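# Set hose nozzle to SHOWER, lock trigger, lay down

## Task

Lift the hose nozzle off the table and hold it aloft so that only the grippers touch it. While it is up, rotate its front spray ring until the label "SHOWER" sits at the white arrow. Also pull the trigger and push the side lock lever down so the trigger stays pulled, then keep the nozzle raised a little longer. Finally set the nozzle down lying on its side on the table with the trigger still locked. If the nozzle contacts anything other than the grippers while the ring rests between detents or the lock is half engaged, redo that step in the air: the ring turn starting from the label it began on, and the lock starting from the lever standing upright. Anything that stays in the goal state only because the robot is holding it at the end does not count.

## Robot and tools

Robot: two arms, left_arm and right_arm, each with a parallel gripper. All positions use one scene frame: the origin is on the table surface midway between the arms, +x runs out over the table, +z is up, and left_arm sits on the +y side. The arm names do not match left or right in any camera picture. On a gripper, the fingers point along its own +z and close along its own y. The reported end_effector_position lies between the finger pads when closed, about 2 cm short of the tips; closing pushes the tips roughly 10 mm further along +z.

Suggested order: grasp the nozzle, lift it clear, use the free gripper to rotate the spray ring until SHOWER meets the white arrow (check with zoom_image), squeeze the trigger and press the side lever down until it latches, hold a moment, lower the nozzle onto its side on the table, open and withdraw so nothing is held, then call finished_scene. Loose objects may get nudged now and then.

The row format (shared by execute_actions and move): 16 numbers, always both arms. Left first: x, y, z, qw, qx, qy, qz, opening; then right in the same order. x, y, z are an absolute target for the end_effector_position in metres; qw..qz are an absolute target orientation (w first) in the scene frame. opening ranges -1 (closed) to +1 (fully open, 0.084 m). To hold an arm still, resend its last reported pose and desired opening; to keep a gripper's orientation, repeat the identical quaternion every row rather than copying the drifted reported one.

execute_actions(actions): a list of actions; each action is a list of up to 15 rows, one row per 1/30 s step; fewer rows means the last one is held for the remaining steps. An empty list just returns the current state and images. Each step, the controller clips the target to within 70 mm and 16 degrees of the measured pose, so distant targets take several actions; after an action the arm only coasts to its last clipped pose. If any target lies more than 0.6 m from that gripper's current position along any of the gripper's axes, that action is refused for both arms; a malformed action, or a first action failing this check against the last report, rejects the entire call.

move(target, speed, blocking): target is one 16-number row of absolute poses; each gripper travels in a straight line toward it, all finishing together, lasting 0.5 to 10 s (cut off at 10 s). speed is top path speed in m/s, 0.002 to 0.5, default 0.25; rotation is capped at twice that in rad/s. The opening is applied at the start. Paths ignore obstacles and the other arm, and grippers may lag, wander or overshoot the speed near full reach. Faster moves and targets set deeper past a contact press harder. blocking=false returns after 0.5 s; then use wait(0) until the move ends, or stop, before sending more motion. The result adds a move: line with the ending (done, off_target, moving, held, fault), any limits (paced = the sent pose was clipped; held = a check blocked some steps, after which the arm may jump faster), and each gripper's distance from its target.

wait(seconds): 0 to 10; arms keep their last command; returns early if a running move ends. stop(): brakes a running move; needs room, fingers keep moving. zoom_image(camera, region): camera is cam_high, cam_low, cam_left_wrist or cam_right_wrist (all 672x504); region is [x0, y0, x1, y1] in pixels from the top-left, at most 504 by 504. finished_scene(scene): ends the current scene, given its number; irreversible.

Reading results: the state line lists, per arm, position, quaternion and linear/angular velocity (printed hand positions can be off, more at long reach). Hand target lines show where the controller is driving each gripper now. grip_measured is the actual finger opening on the -1..1 scale; to hold something, command clearly below it (further below squeezes harder, up to about 24 N per pad for parts up to about 6 cm wide). A pose unreachable line means the clearance check altered or blocked that arm's command. Joint torques are raw drive outputs with offsets and noise. Calibration (intrinsics and world-to-camera transforms) is given per camera; wrist cameras follow their arm's joints.

Avoid: dropping or knocking anything off the table, slamming or pushing hard, fast gripper closes, and the arms hitting each other. If contact torque reaches a joint's load limit (waist and shoulder 47.5, elbow and forearm roll 28.5, wrist pitch and roll 19 N m, held weight included), the arm backs off, freezes 10 s and drops the rest of the call. Holding loads heats motors: MOTOR HOT appears from 65 °C, and at 80 °C an OVER-TEMPERATURE FAULT brakes that arm until it cools.

Each tool is called after "Emit:" in YAML: its name, and indented under it one key for each argument.

## Session

Emit:
execute_actions:
  actions: []

Scene clock: 0.00 s.
left_arm: end_effector_position=(+0.3859, +0.1544, +0.3719) grip_measured=+1.00 end_effector_quat_wxyz=(-0.259, -0.403, +0.860, -0.177) end_effector_velocity=(+0.000, +0.000, -0.000) end_effector_angular_velocity=(-0.000, -0.000, +0.001) | right_arm: end_effector_position=(+0.2799, -0.7507, +0.3955) grip_measured=+1.00 end_effector_quat_wxyz=(-0.065, +0.957, +0.199, -0.201) end_effector_velocity=(-0.000, +0.000, +0.000) end_effector_angular_velocity=(-0.000, -0.000, +0.000)
Joint positions: left_arm=[-0.306  0.208 -1.706 -0.61   1.694  2.026  0.084] | right_arm=[-0.673  0.444 -2.214 -0.332  2.06  -1.404  0.084]
Joint velocities: left_arm=[ 0.001 -0.     0.    -0.    -0.     0.    -0.   ] | right_arm=[ 0.    -0.001  0.    -0.     0.    -0.    -0.   ]
Joint torques (N m, as the arm reports them, + toward a larger angle): no reading
Motor temperatures (°C, as the motors report them): left_arm=[34 33 35 38 38 37] | right_arm=[34 34 35 31 36 36]
Hand target (left_arm): +0.386, +0.154, +0.372; -0.259, -0.403, +0.860, -0.177
Hand target (right_arm): +0.280, -0.751, +0.395; -0.065, +0.957, +0.199, -0.201

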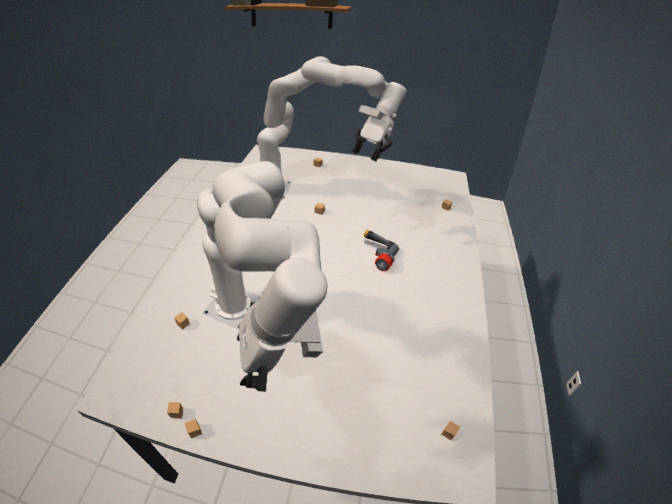

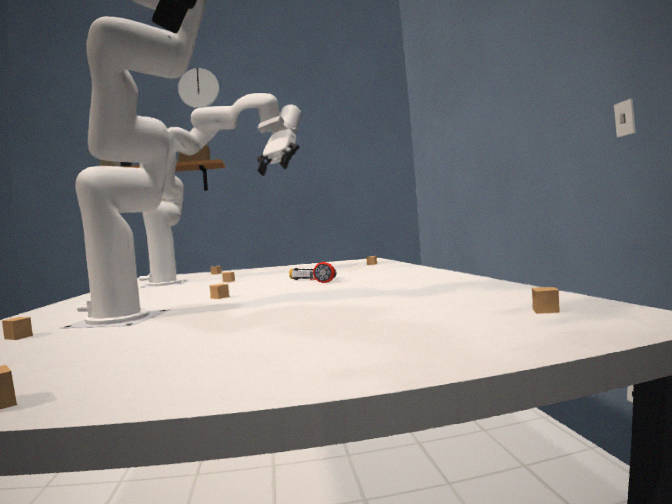

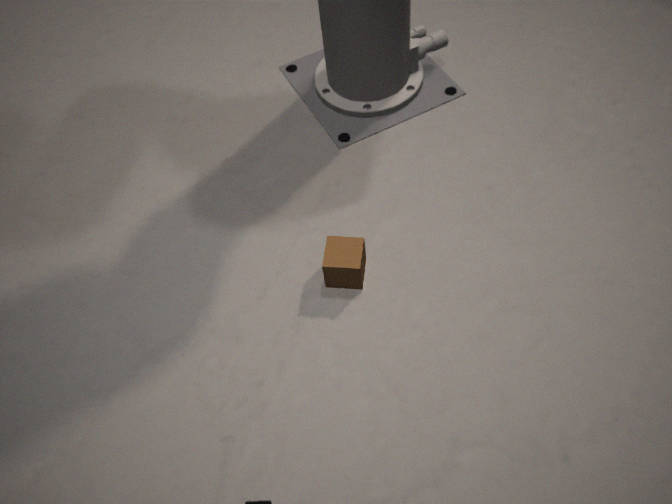

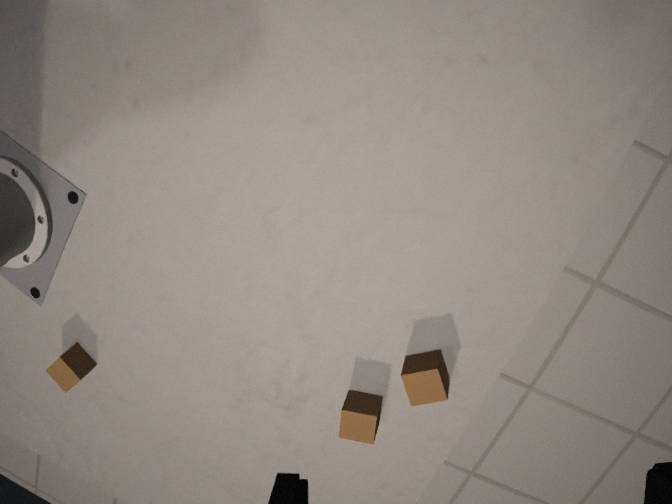

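Emit:
zoom_image:
  camera: "cam_high"
  region: [340, 215, 420, 280]

Emit:
zoom_image:
  camera: "cam_low"
  region: [280, 250, 350, 295]

Region (340, 215, 420, 280) of cam_high's 672x504 image, scaled by 6.300, with more detail than that image has; it fills the top 410 rows of this view, and the rest is white.

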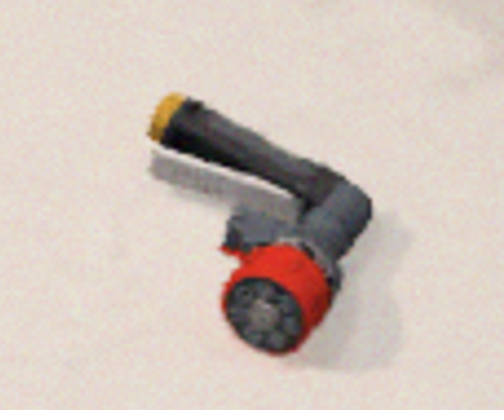

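Region (280, 250, 350, 295) of cam_low's 672x504 image, scaled by 7.200, with more detail than that image has; it fills the top 324 rows of this view, and the rest is white.

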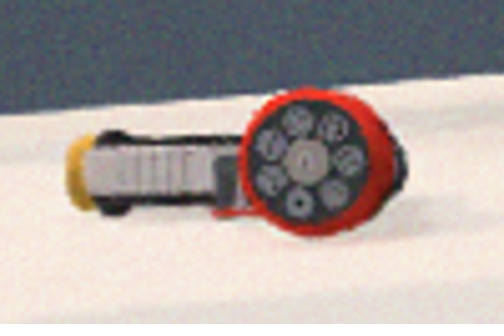

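Emit:
move:
  target: [0.52,0.0,0.22,0,0,1,0,1,0.2799,-0.7507,0.3955,-0.065,0.957,0.199,-0.201,1]

Scene clock: 4.73 s.
left_arm: end_effector_position=(+0.5195, +0.0001, +0.2210) grip_measured=+1.00 end_effector_quat_wxyz=(+0.032, +0.001, +0.999, -0.024) end_effector_velocity=(+0.000, -0.002, -0.003) end_effector_angular_velocity=(+0.005, -0.003, -0.008) | right_arm: end_effector_position=(+0.2799, -0.7507, +0.3955) grip_measured=+1.00 end_effector_quat_wxyz=(-0.065, +0.957, +0.199, -0.201) end_effector_velocity=(-0.000, +0.000, -0.000) end_effector_angular_velocity=(+0.001, +0.000, +0.000)
Joint positions: left_arm=[-0.696  1.049 -2.696 -0.003  1.566  2.529  0.084] | right_arm=[-0.673  0.445 -2.214 -0.332  2.06  -1.403  0.084]
Joint velocities: left_arm=[-0.004  0.01  -0.007  0.005 -0.002  0.005  0.   ] | right_arm=[-0.    -0.001  0.001  0.     0.    -0.    -0.   ]
Joint torques (N m, as the arm reports them, + toward a larger angle): left_arm=[  1.79 -36.83 -11.71  -0.35  -1.34  -0.41] | right_arm=[ -2.21 -34.93 -21.41  -1.8   -1.41  -0.3 ]
Motor temperatures (°C, as the motors report them): left_arm=[34 33 36 38 38 37] | right_arm=[34 35 36 31 36 36]
Hand target (left_arm): +0.519, -0.000, +0.221; +0.032, +0.001, +0.999, -0.024
Hand target (right_arm): +0.280, -0.751, +0.396; -0.065, +0.957, +0.199, -0.201
Off the commanded pose (left_arm): 0.001 m, 5 deg.
Off the commanded pose (right_arm): 0.000 m, 0 deg.
elbow stopped short (left arm): the move would have taken joint 3 (elbow) straighter than the controller allows; a more bent joint 3 avoids this.
move: off_target (left_arm)
camera_calibration (this result's frames):
cam_left_wrist: T_world_to_cam=[[0.0206214, 0.999332, -0.0301662, 0.0243692], [0.99753, -0.0185392, 0.0677466, -0.464222], [0.0671421, -0.0314888, -0.997246, 0.317617], [0, 0, 0, 1]] pos_world=[0.441248, -0.0229579, 0.348927]
cam_right_wrist: T_world_to_cam=[[0.356346, -0.907362, -0.222961, -0.655307], [-0.842071, -0.415278, 0.344181, -0.140129], [-0.404888, 0.0651011, -0.912046, 0.651991], [0, 0, 0, 1]] pos_world=[0.379501, -0.695239, 0.496768]

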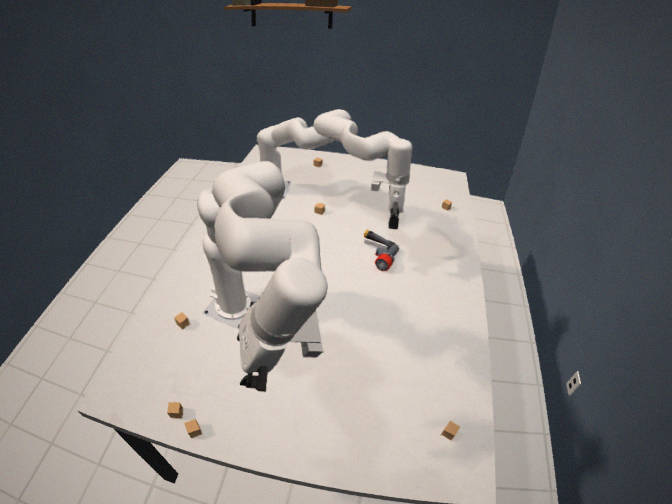

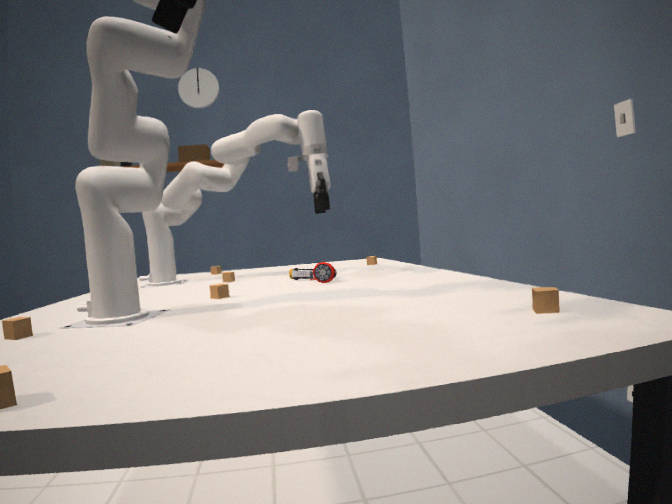

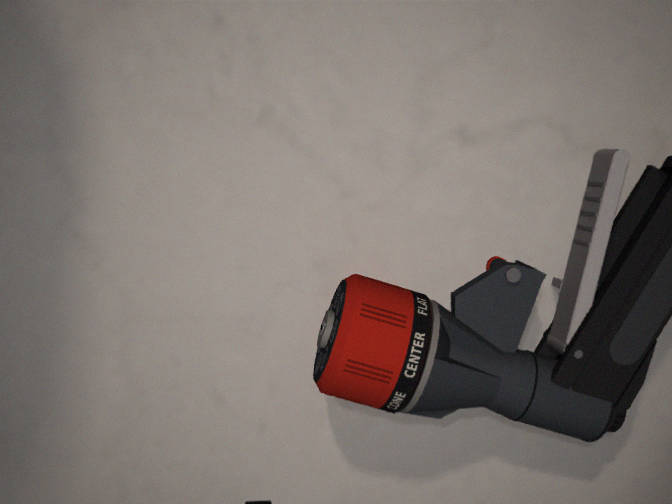

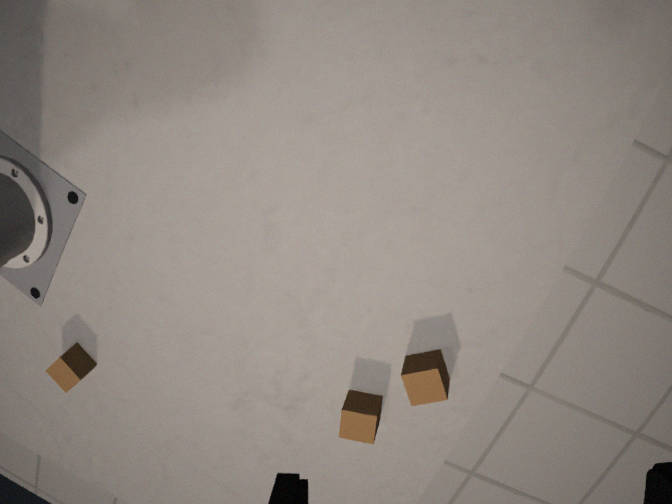

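Emit:
move:
  target: [0.49,0.10,0.2,0,0.174,0.985,0,1,0.2799,-0.7507,0.3955,-0.065,0.957,0.199,-0.201,1]

Scene clock: 8.07 s.
left_arm: end_effector_position=(+0.4900, +0.1001, +0.1996) grip_measured=+1.00 end_effector_quat_wxyz=(-0.001, +0.174, +0.985, +0.000) end_effector_velocity=(+0.001, +0.000, +0.000) end_effector_angular_velocity=(-0.008, -0.013, +0.001) | right_arm: end_effector_position=(+0.2799, -0.7507, +0.3955) grip_measured=+1.00 end_effector_quat_wxyz=(-0.065, +0.957, +0.199, -0.201) end_effector_velocity=(-0.000, +0.000, +0.000) end_effector_angular_velocity=(+0.000, +0.000, +0.000)
Joint positions: left_arm=[-0.594  0.58  -1.859  0.     1.28   2.979  0.084] | right_arm=[-0.673  0.445 -2.214 -0.332  2.06  -1.403  0.084]
Joint velocities: left_arm=[ 0.001 -0.015  0.026 -0.001 -0.027  0.001  0.   ] | right_arm=[ 0.    -0.001  0.001  0.     0.    -0.     0.   ]
Joint torques (N m, as the arm reports them, + toward a larger angle): left_arm=[  1.71 -31.97 -12.16  -0.52  -1.05  -0.38] | right_arm=[ -2.68 -35.29 -21.47  -1.56  -1.46  -0.26]
Motor temperatures (°C, as the motors report them): left_arm=[34 34 36 38 39 37] | right_arm=[34 35 37 31 36 36]
Hand target (left_arm): +0.490, +0.100, +0.200; +0.000, +0.174, +0.985, +0.000
Hand target (right_arm): +0.280, -0.751, +0.396; -0.065, +0.957, +0.199, -0.201
Off the commanded pose (left_arm): 0.000 m, 0 deg.
Off the commanded pose (right_arm): 0.000 m, 0 deg.
move: done
camera_calibration (this result's frames):
cam_left_wrist: T_world_to_cam=[[0.360141, 0.932728, 0.0178195, -0.244929], [0.932872, -0.360208, 0.000619958, -0.352249], [0.00699698, 0.0164, -0.999841, 0.326536], [0, 0, 0, 1]] pos_world=[0.414527, 0.0962136, 0.331067]
cam_right_wrist: T_world_to_cam=[[0.356346, -0.907362, -0.22296, -0.655308], [-0.842071, -0.415278, 0.344181, -0.140129], [-0.404888, 0.0651001, -0.912046, 0.65199], [0, 0, 0, 1]] pos_world=[0.379501, -0.695239, 0.496768]

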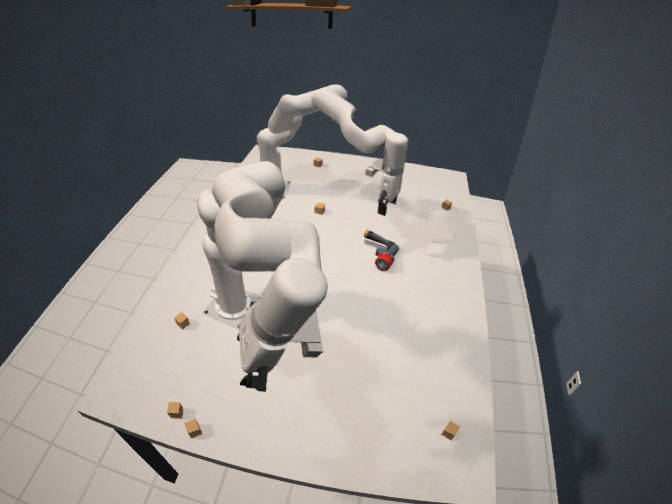

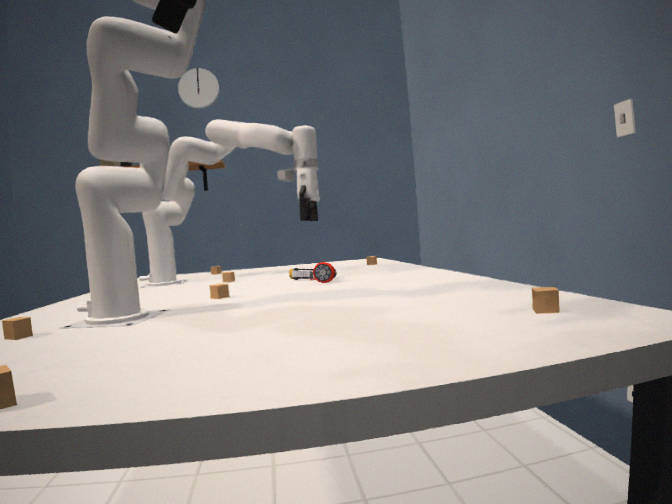

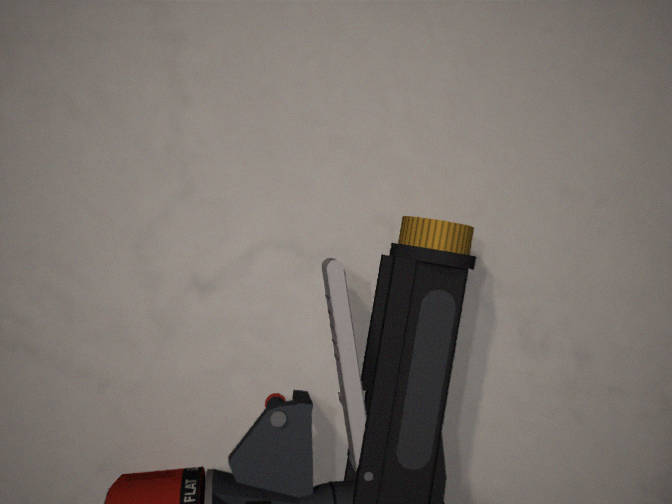

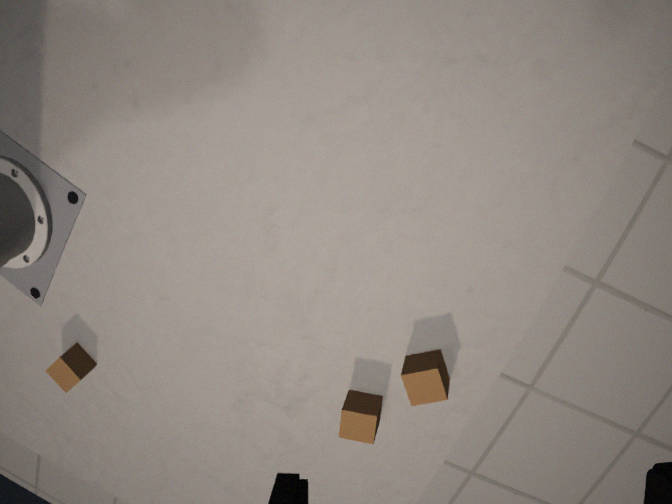

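Emit:
move:
  target: [0.451,0.118,0.085,0,0.225,0.974,0,1,0.2799,-0.7507,0.3955,-0.065,0.957,0.199,-0.201,1]
  speed: 0.15

Emit:
zoom_image:
  camera: "cam_high"
  region: [330, 190, 430, 280]

Emit:
zoom_image:
  camera: "cam_low"
  region: [260, 215, 360, 295]

Scene clock: 10.77 s.
left_arm: end_effector_position=(+0.4515, +0.1178, +0.0857) grip_measured=+1.00 end_effector_quat_wxyz=(+0.000, +0.225, +0.974, -0.000) end_effector_velocity=(-0.002, +0.000, -0.006) end_effector_angular_velocity=(-0.000, +0.001, -0.004) | right_arm: end_effector_position=(+0.2799, -0.7507, +0.3955) grip_measured=+1.00 end_effector_quat_wxyz=(-0.065, +0.957, +0.199, -0.201) end_effector_velocity=(-0.000, +0.000, -0.000) end_effector_angular_velocity=(+0.001, +0.001, +0.000)
Joint positions: left_arm=[-0.6    0.53  -1.442  0.     0.912  3.077  0.084] | right_arm=[-0.673  0.445 -2.214 -0.332  2.06  -1.403  0.084]
Joint velocities: left_arm=[-0.001  0.002  0.014 -0.001 -0.016  0.004 -0.   ] | right_arm=[-0.     0.     0.001 -0.     0.    -0.     0.   ]
Joint torques (N m, as the arm reports them, + toward a larger angle): left_arm=[  1.8  -30.19 -11.44  -0.38  -1.14  -0.4 ] | right_arm=[ -2.39 -35.2  -21.55  -1.68  -1.56  -0.19]
Motor temperatures (°C, as the motors report them): left_arm=[34 34 37 38 39 37] | right_arm=[34 35 37 31 36 36]
Hand target (left_arm): +0.451, +0.118, +0.085; -0.000, +0.225, +0.974, +0.000
Hand target (right_arm): +0.280, -0.751, +0.395; -0.065, +0.957, +0.199, -0.201
Off the commanded pose (left_arm): 0.001 m, 0 deg.
Off the commanded pose (right_arm): 0.000 m, 0 deg.
move: done
camera_calibration (this result's frames):
cam_left_wrist: T_world_to_cam=[[0.454992, 0.890328, 0.0172554, -0.283287], [0.890434, -0.455103, 0.00296463, -0.279764], [0.0104925, 0.0140159, -0.999847, 0.211401], [0, 0, 0, 1]] pos_world=[0.375787, 0.121934, 0.217086]
cam_right_wrist: T_world_to_cam=[[0.356346, -0.907362, -0.22296, -0.655308], [-0.842071, -0.415278, 0.344181, -0.140129], [-0.404888, 0.0651006, -0.912046, 0.651991], [0, 0, 0, 1]] pos_world=[0.379501, -0.695239, 0.496767]

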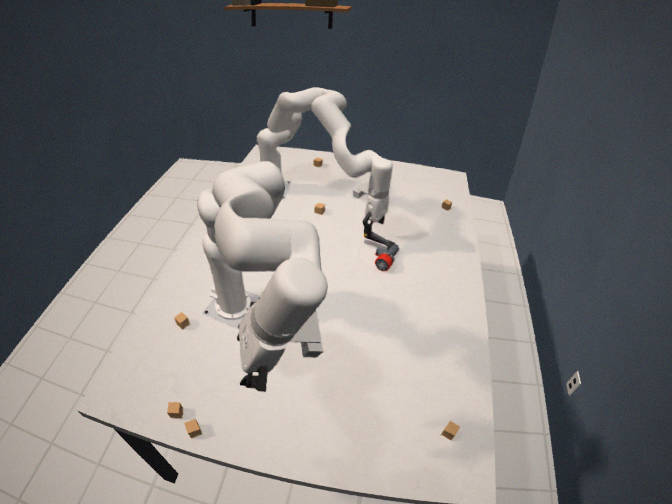

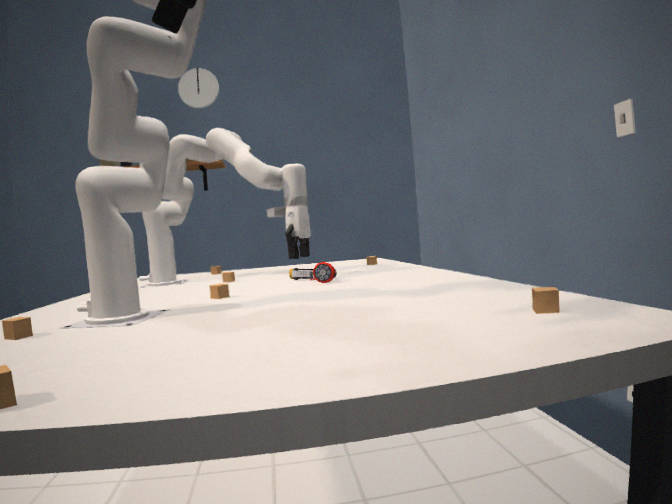

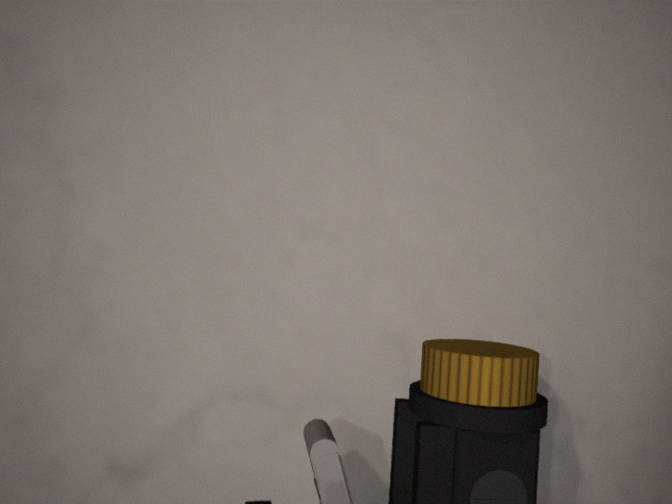

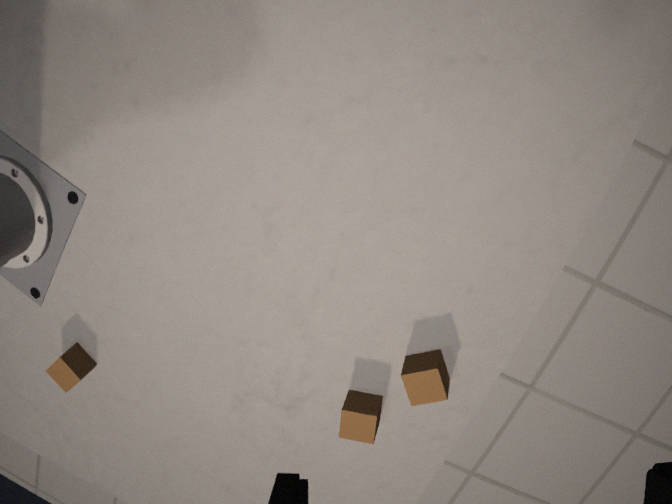

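Region (330, 190, 430, 280) of cam_high's 672x504 image, scaled by 5.040, with more detail than that image has; it fills the top 454 rows of this view, and the rest is white.

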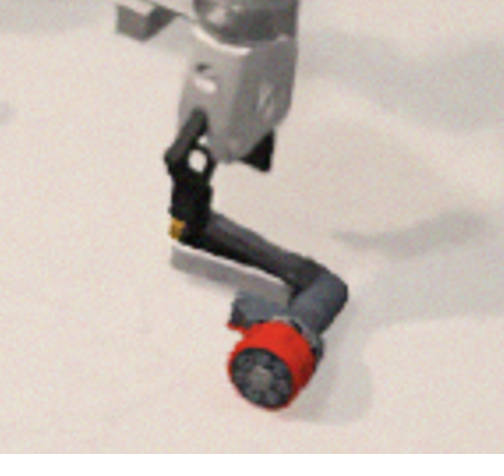

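Region (260, 215, 360, 295) of cam_low's 672x504 image, scaled by 5.040, with more detail than that image has; it fills the top 403 rows of this view, and the rest is white.

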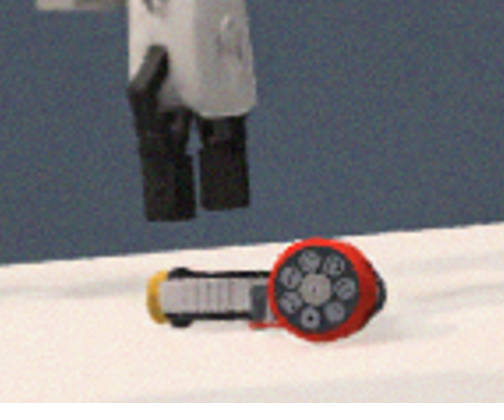

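Emit:
move:
  target: [0.453,0.116,0.027,0,0.225,0.974,0,1,0.2799,-0.7507,0.3955,-0.065,0.957,0.199,-0.201,1]
  speed: 0.05

Emit:
execute_actions:
  actions:
    - [[0.453,0.116,0.027,0,0.225,0.974,0,0.6,0.2799,-0.7507,0.3955,-0.065,0.957,0.199,-0.201,1]]
    - [[0.453,0.116,0.027,0,0.225,0.974,0,0.3,0.2799,-0.7507,0.3955,-0.065,0.957,0.199,-0.201,1]]
    - [[0.453,0.116,0.027,0,0.225,0.974,0,0.0,0.2799,-0.7507,0.3955,-0.065,0.957,0.199,-0.201,1]]
    - [[0.453,0.116,0.027,0,0.225,0.974,0,-0.4,0.2799,-0.7507,0.3955,-0.065,0.957,0.199,-0.201,1]]
    - [[0.453,0.116,0.027,0,0.225,0.974,0,-1,0.2799,-0.7507,0.3955,-0.065,0.957,0.199,-0.201,1]]

Emit:
move:
  target: [0.40,0.12,0.25,0,0.225,0.974,0,-1,0.2799,-0.7507,0.3955,-0.065,0.957,0.199,-0.201,1]
  speed: 0.12

Emit:
zoom_image:
  camera: "cam_low"
  region: [240, 150, 340, 230]

Scene clock: 14.27 s.
left_arm: end_effector_position=(+0.4532, +0.1159, +0.0275) grip_measured=+1.00 end_effector_quat_wxyz=(+0.000, +0.225, +0.974, -0.000) end_effector_velocity=(+0.001, -0.000, -0.002) end_effector_angular_velocity=(-0.001, -0.002, +0.001) | right_arm: end_effector_position=(+0.2799, -0.7507, +0.3955) grip_measured=+1.00 end_effector_quat_wxyz=(-0.065, +0.957, +0.199, -0.201) end_effector_velocity=(+0.000, -0.000, -0.001) end_effector_angular_velocity=(+0.001, +0.001, +0.000)
Joint positions: left_arm=[-0.601  0.637 -1.43   0.     0.793  3.076  0.084] | right_arm=[-0.673  0.445 -2.214 -0.332  2.06  -1.403  0.084]
Joint velocities: left_arm=[ 0.001  0.005 -0.002 -0.    -0.005 -0.     0.   ] | right_arm=[-0.     0.001  0.     0.    -0.    -0.     0.   ]
Joint torques (N m, as the arm reports them, + toward a larger angle): left_arm=[  1.74 -31.07 -10.98  -0.2   -1.07  -0.44] | right_arm=[ -1.91 -35.26 -21.58  -1.59  -1.32  -0.53]
Motor temperatures (°C, as the motors report them): left_arm=[34 34 37 38 39 37] | right_arm=[34 35 38 31 36 36]
Hand target (left_arm): +0.453, +0.116, +0.027; -0.000, +0.225, +0.974, +0.000
Hand target (right_arm): +0.280, -0.751, +0.396; -0.065, +0.957, +0.199, -0.201
Off the commanded pose (left_arm): 0.001 m, 0 deg.
Off the commanded pose (right_arm): 0.000 m, 0 deg.
move: done
camera_calibration (this result's frames):
cam_left_wrist: T_world_to_cam=[[0.455313, 0.890165, 0.0172251, -0.281489], [0.890273, -0.45542, 0.00269402, -0.281825], [0.0102428, 0.0141084, -0.999848, 0.153263], [0, 0, 0, 1]] pos_world=[0.377496, 0.120061, 0.158848]
cam_right_wrist: T_world_to_cam=[[0.356346, -0.907362, -0.22296, -0.655308], [-0.842071, -0.415278, 0.344182, -0.140129], [-0.404888, 0.0651003, -0.912046, 0.65199], [0, 0, 0, 1]] pos_world=[0.379501, -0.695239, 0.496768]

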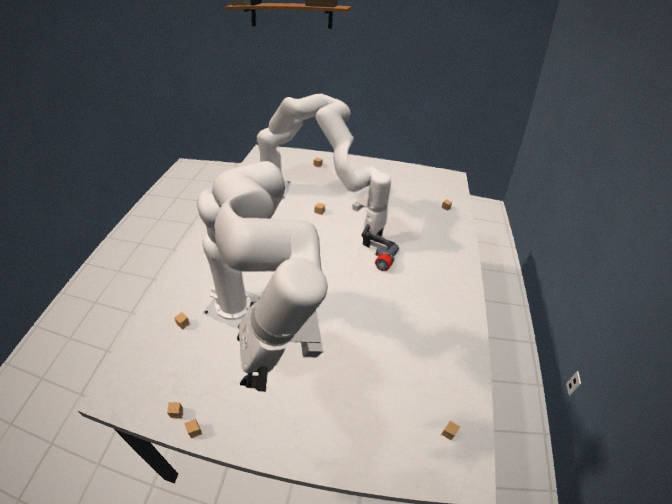

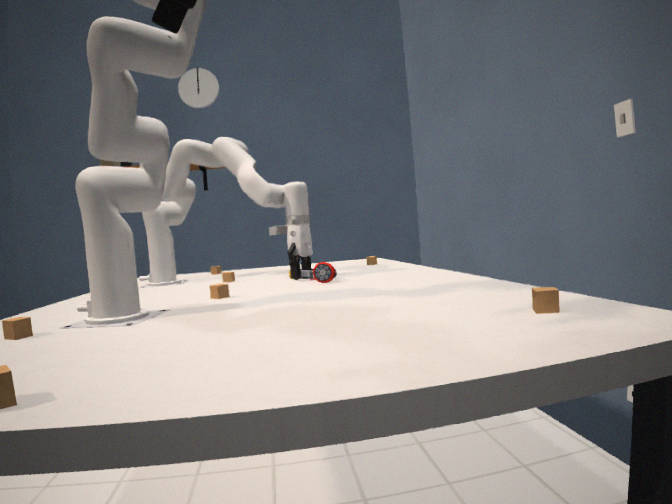

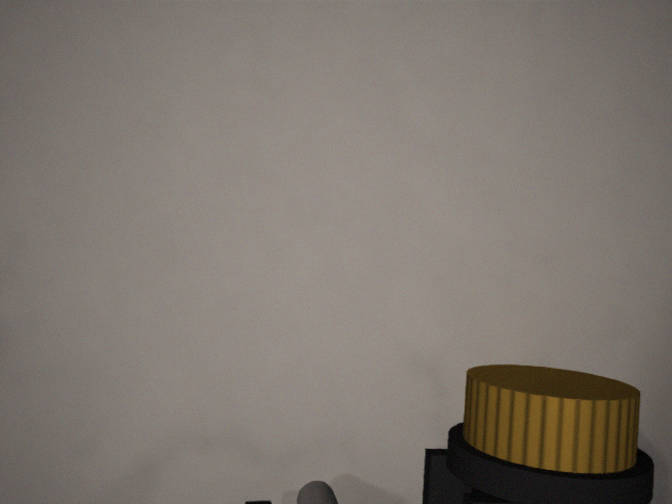

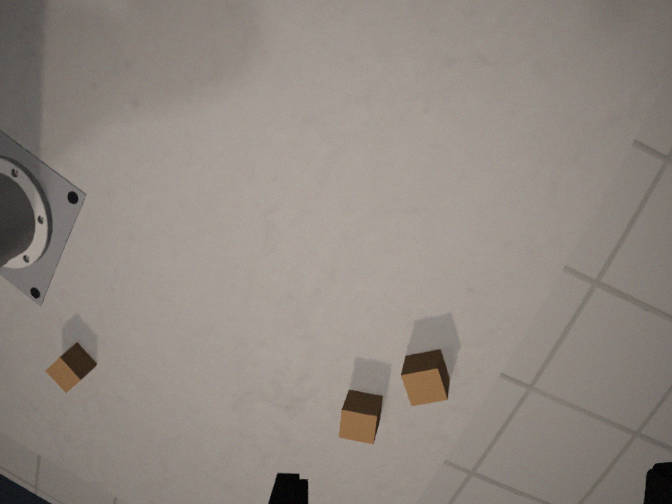

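Scene clock: 16.77 s.
left_arm: end_effector_position=(+0.4532, +0.1159, +0.0273) grip_measured=-0.13 end_effector_quat_wxyz=(+0.000, +0.225, +0.974, -0.000) end_effector_velocity=(-0.000, -0.000, -0.000) end_effector_angular_velocity=(+0.000, +0.001, -0.001) | right_arm: end_effector_position=(+0.2799, -0.7507, +0.3955) grip_measured=+1.00 end_effector_quat_wxyz=(-0.065, +0.957, +0.199, -0.201) end_effector_velocity=(-0.000, +0.000, +0.001) end_effector_angular_velocity=(-0.001, -0.000, +0.000)
Joint positions: left_arm=[-0.601  0.637 -1.43  -0.     0.792  3.076  0.038] | right_arm=[-0.673  0.445 -2.214 -0.332  2.06  -1.403  0.084]
Joint velocities: left_arm=[-0.001  0.     0.001 -0.    -0.     0.     0.   ] | right_arm=[ 0.    -0.001  0.    -0.    -0.    -0.     0.   ]
Joint torques (N m, as the arm reports them, + toward a larger angle): left_arm=[  1.42 -24.06  -8.08  -0.52  -0.45  -0.46] | right_arm=[ -2.33 -34.82 -21.49  -1.96  -1.51  -0.2 ]
Motor temperatures (°C, as the motors report them): left_arm=[34 34 38 38 39 37] | right_arm=[34 35 38 31 36 36]
Hand target (left_arm): +0.453, +0.116, +0.027; -0.000, +0.225, +0.974, -0.000
Hand target (right_arm): +0.280, -0.751, +0.396; -0.065, +0.957, +0.199, -0.201
Off the commanded pose (left_arm): 0.000 m, 0 deg.
Off the commanded pose (right_arm): 0.000 m, 0 deg.
camera_calibration (this result's frames):
cam_left_wrist: T_world_to_cam=[[0.455349, 0.890147, 0.0172017, -0.28147], [0.890251, -0.455461, 0.00300506, -0.281839], [0.0105096, 0.0139455, -0.999848, 0.152927], [0, 0, 0, 1]] pos_world=[0.377467, 0.12005, 0.158593]
cam_right_wrist: T_world_to_cam=[[0.356346, -0.907362, -0.22296, -0.655308], [-0.842071, -0.415278, 0.344182, -0.140129], [-0.404888, 0.0651003, -0.912046, 0.65199], [0, 0, 0, 1]] pos_world=[0.379501, -0.695239, 0.496768]

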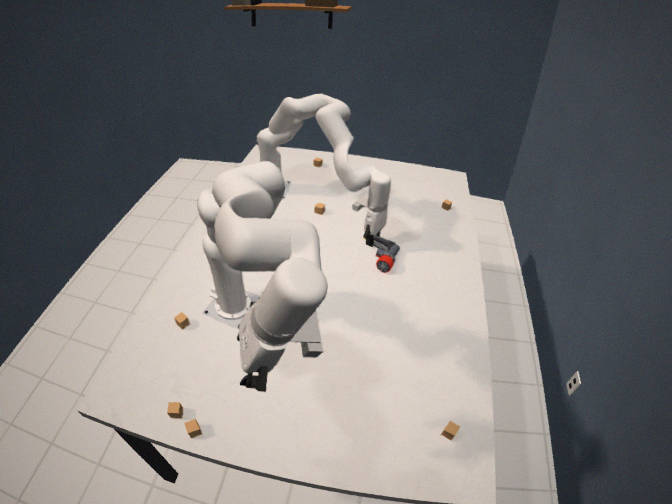

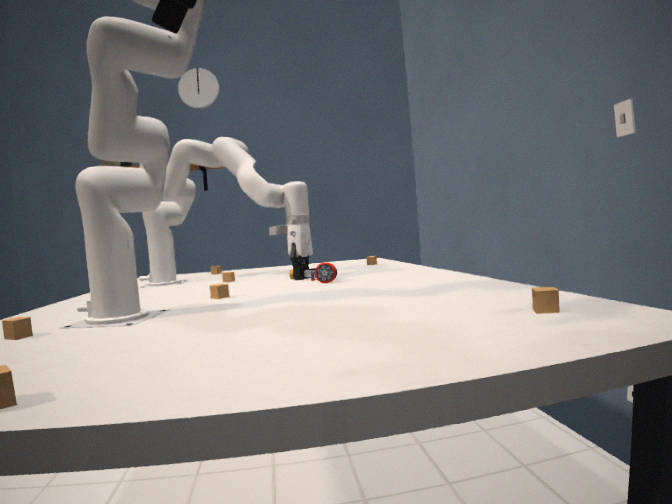

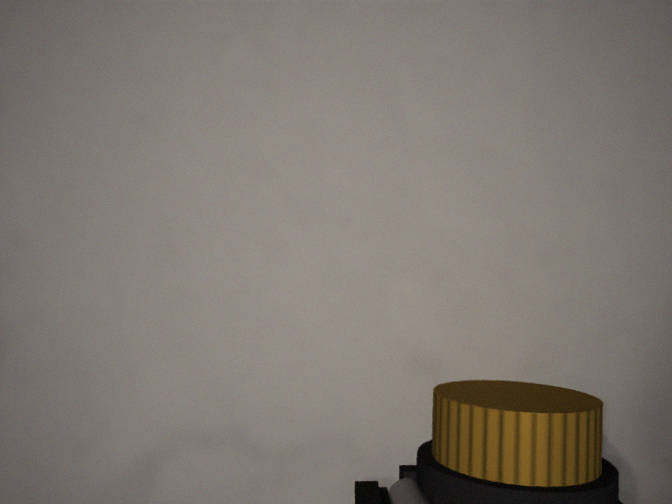

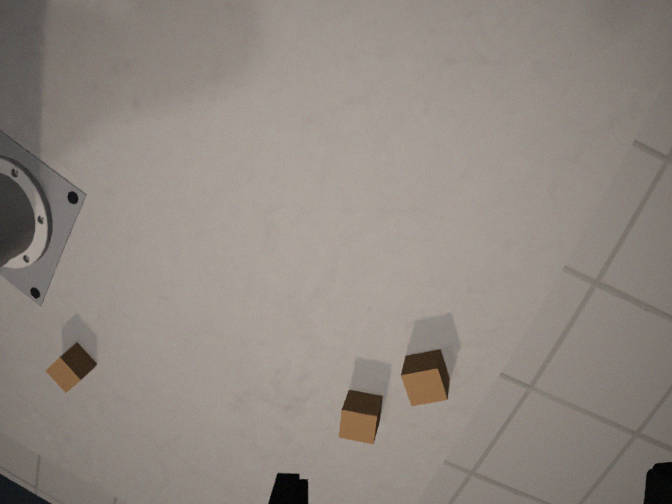

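Scene clock: 19.13 s.
left_arm: end_effector_position=(+0.3995, +0.1203, +0.2490) grip_measured=-0.17 end_effector_quat_wxyz=(-0.001, +0.225, +0.974, +0.000) end_effector_velocity=(-0.000, -0.001, +0.005) end_effector_angular_velocity=(-0.003, -0.004, -0.001) | right_arm: end_effector_position=(+0.2799, -0.7507, +0.3955) grip_measured=+1.00 end_effector_quat_wxyz=(-0.065, +0.957, +0.199, -0.201) end_effector_velocity=(+0.000, -0.000, -0.001) end_effector_angular_velocity=(+0.002, +0.001, +0.000)
Joint positions: left_arm=[-0.643  0.216 -1.47  -0.     1.255  3.034  0.037] | right_arm=[-0.673  0.445 -2.214 -0.332  2.06  -1.403  0.084]
Joint velocities: left_arm=[-0.002 -0.004 -0.008 -0.     0.008 -0.001  0.   ] | right_arm=[-0.     0.001  0.001  0.    -0.    -0.    -0.   ]
Joint torques (N m, as the arm reports them, + toward a larger angle): left_arm=[  1.77 -27.27 -13.14  -0.32  -1.61  -0.43] | right_arm=[ -2.41 -35.45 -21.42  -1.53  -1.49  -0.25]
Motor temperatures (°C, as the motors report them): left_arm=[34 34 38 38 39 37] | right_arm=[34 35 39 31 36 36]
Hand target (left_arm): +0.400, +0.120, +0.250; -0.000, +0.225, +0.974, -0.000
Hand target (right_arm): +0.280, -0.751, +0.396; -0.065, +0.957, +0.199, -0.201
Off the commanded pose (left_arm): 0.001 m, 0 deg.
Off the commanded pose (right_arm): 0.000 m, 0 deg.
move: done
camera_calibration (this result's frames):
cam_left_wrist: T_world_to_cam=[[0.455362, 0.890142, 0.017106, -0.264829], [0.890262, -0.455448, 0.00126036, -0.232268], [0.00891279, 0.0146549, -0.999853, 0.3757], [0, 0, 0, 1]] pos_world=[0.324024, 0.124443, 0.380467]
cam_right_wrist: T_world_to_cam=[[0.356346, -0.907362, -0.22296, -0.655308], [-0.842071, -0.415278, 0.344182, -0.140129], [-0.404888, 0.0651004, -0.912046, 0.65199], [0, 0, 0, 1]] pos_world=[0.379501, -0.695239, 0.496768]

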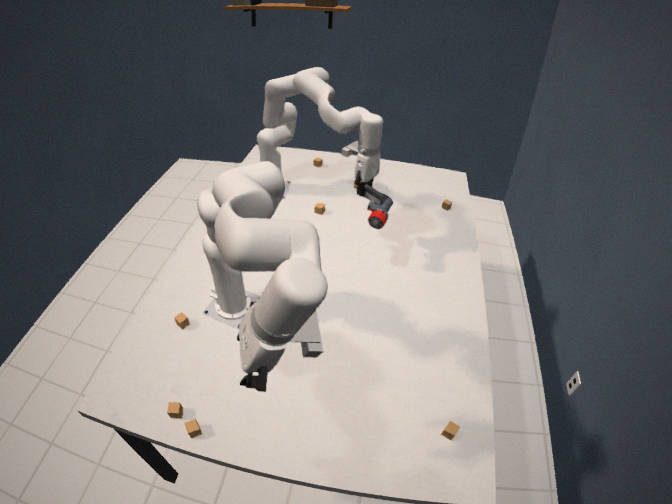

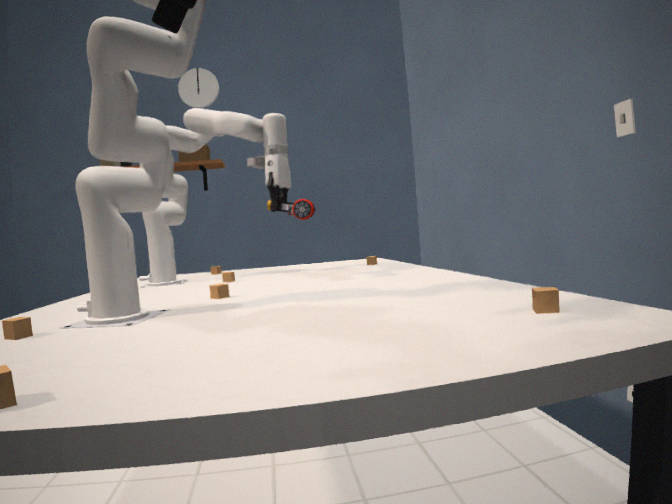

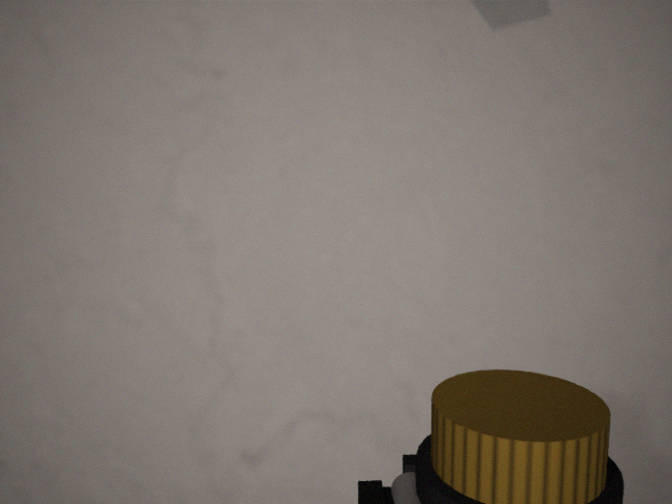

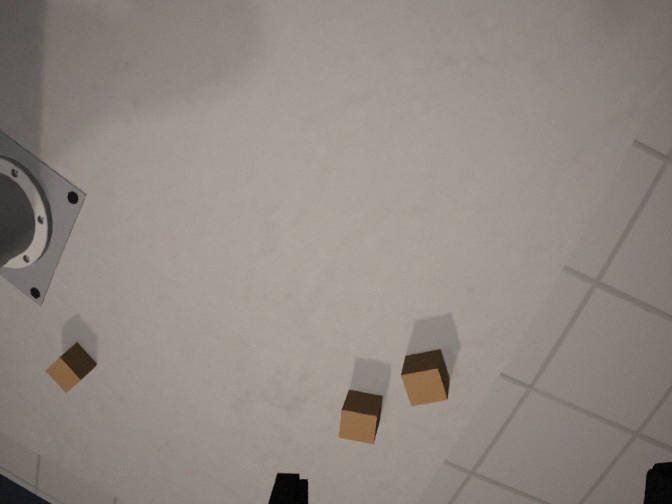

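Region (240, 150, 340, 230) of cam_low's 672x504 image, scaled by 5.040, with more detail than that image has; it fills the top 403 rows of this view, and the rest is white.

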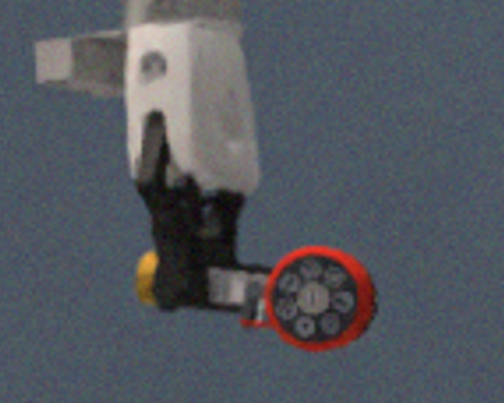

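Emit:
move:
  target: [0.32,0.0,0.25,0,0,0.707,-0.707,-1,0.40,-0.27,0.24,0.5,-0.5,-0.5,-0.5,1]
  speed: 0.2

Scene clock: 25.87 s.
left_arm: end_effector_position=(+0.3198, +0.0008, +0.2491) grip_measured=-0.17 end_effector_quat_wxyz=(+0.002, -0.002, +0.709, -0.705) end_effector_velocity=(-0.001, -0.000, -0.001) end_effector_angular_velocity=(-0.006, +0.002, +0.001) | right_arm: end_effector_position=(+0.3985, -0.2700, +0.2397) grip_measured=+1.00 end_effector_quat_wxyz=(+0.498, -0.500, -0.500, -0.501) end_effector_velocity=(+0.001, +0.002, -0.001) end_effector_angular_velocity=(+0.006, -0.004, +0.003)
Joint positions: left_arm=[-0.52   0.159 -0.807 -1.929  1.305  4.112  0.037] | right_arm=[-0.348  0.222 -0.862  1.112  1.888 -2.579  0.084]
Joint velocities: left_arm=[-0.001  0.003  0.002 -0.006  0.006  0.004  0.   ] | right_arm=[ 0.005  0.008 -0.002  0.004  0.002 -0.007  0.   ]
Joint torques (N m, as the arm reports them, + toward a larger angle): left_arm=[  1.72 -23.41 -11.3   -1.12   2.94  -0.28] | right_arm=[ -2.36 -26.28 -17.31   0.9    1.54  -0.26]
Motor temperatures (°C, as the motors report them): left_arm=[34 35 39 38 39 37] | right_arm=[34 36 39 31 36 36]
Hand target (left_arm): +0.320, +0.001, +0.249; +0.002, -0.002, +0.709, -0.705
Hand target (right_arm): +0.399, -0.270, +0.240; +0.499, -0.500, -0.500, -0.501
Off the commanded pose (left_arm): 0.001 m, 0 deg.
Off the commanded pose (right_arm): 0.002 m, 0 deg.
move: done
camera_calibration (this result's frames):
cam_left_wrist: T_world_to_cam=[[0.0190766, 0.022638, -0.999562, 0.271408], [0.999791, 0.00689196, 0.0192371, -0.255549], [0.00732443, -0.99972, -0.0225018, 0.136157], [0, 0, 0, 1]] pos_world=[0.24932, 0.131736, 0.279269]
cam_right_wrist: T_world_to_cam=[[0.999827, 0.0138347, 0.0123941, -0.360237], [0.0122233, 0.0123629, -0.999849, 0.310177], [-0.0139858, 0.999828, 0.0121917, 0.401701], [0, 0, 0, 1]] pos_world=[0.362001, -0.400483, 0.309698]

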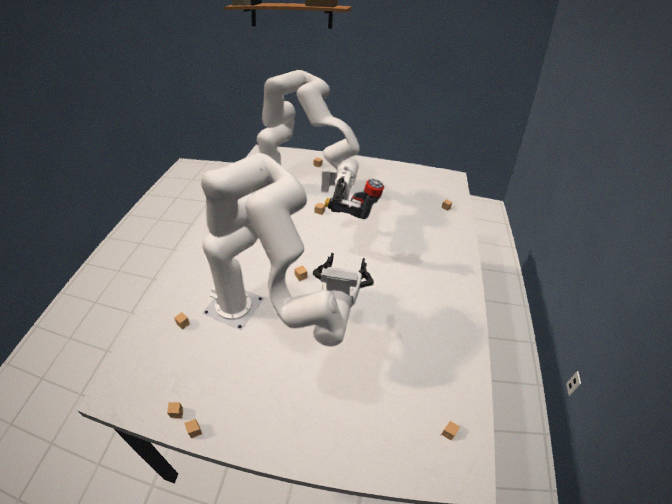

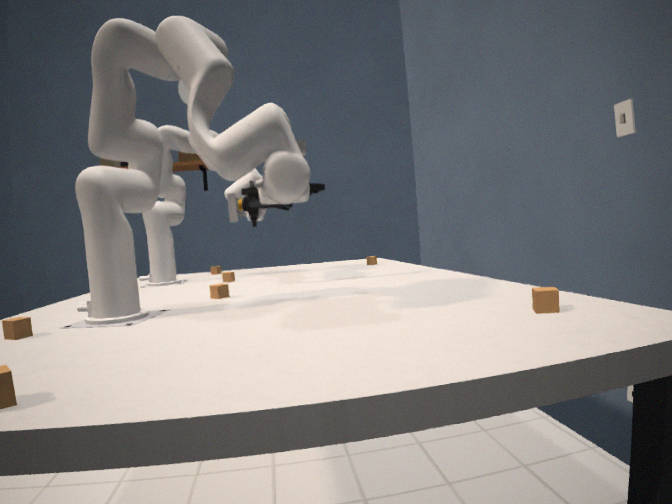

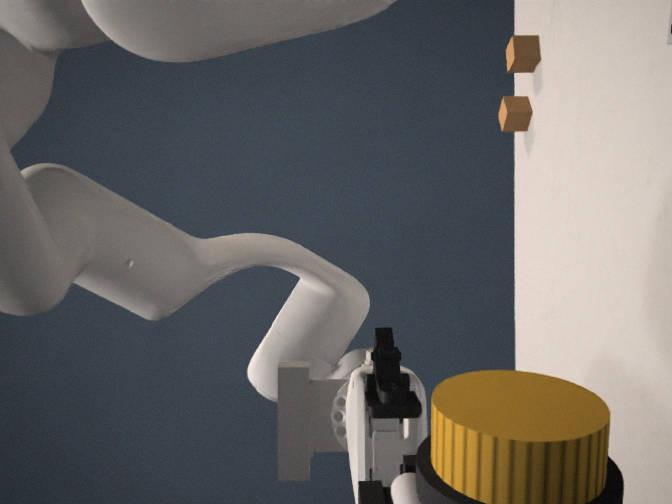

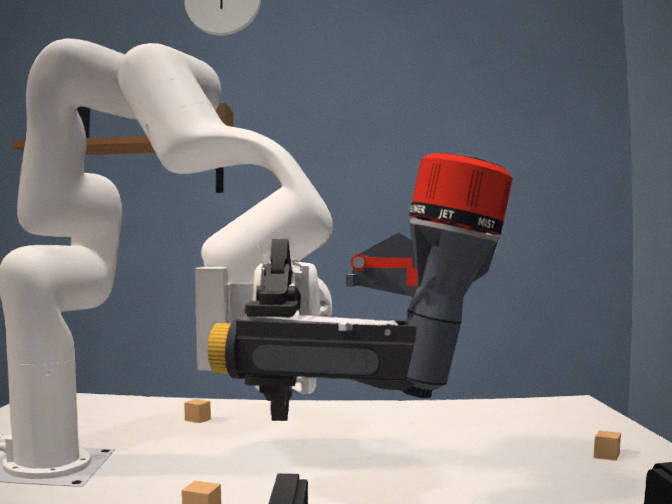

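Emit:
zoom_image:
  camera: "cam_right_wrist"
  region: [310, 140, 530, 400]

Region (310, 140, 530, 400) of cam_right_wrist's 672x504 image, scaled by 1.938, with more detail than that image has; it fills the left 426 columns of this view, and the rest is white.

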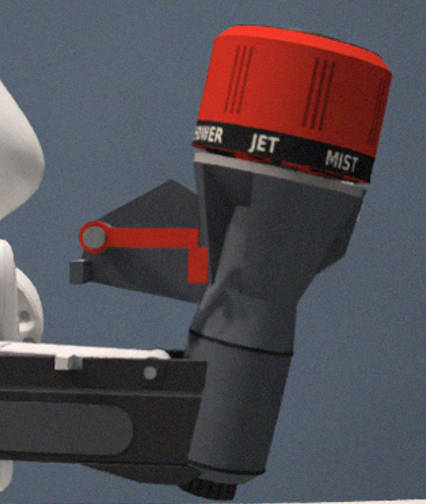

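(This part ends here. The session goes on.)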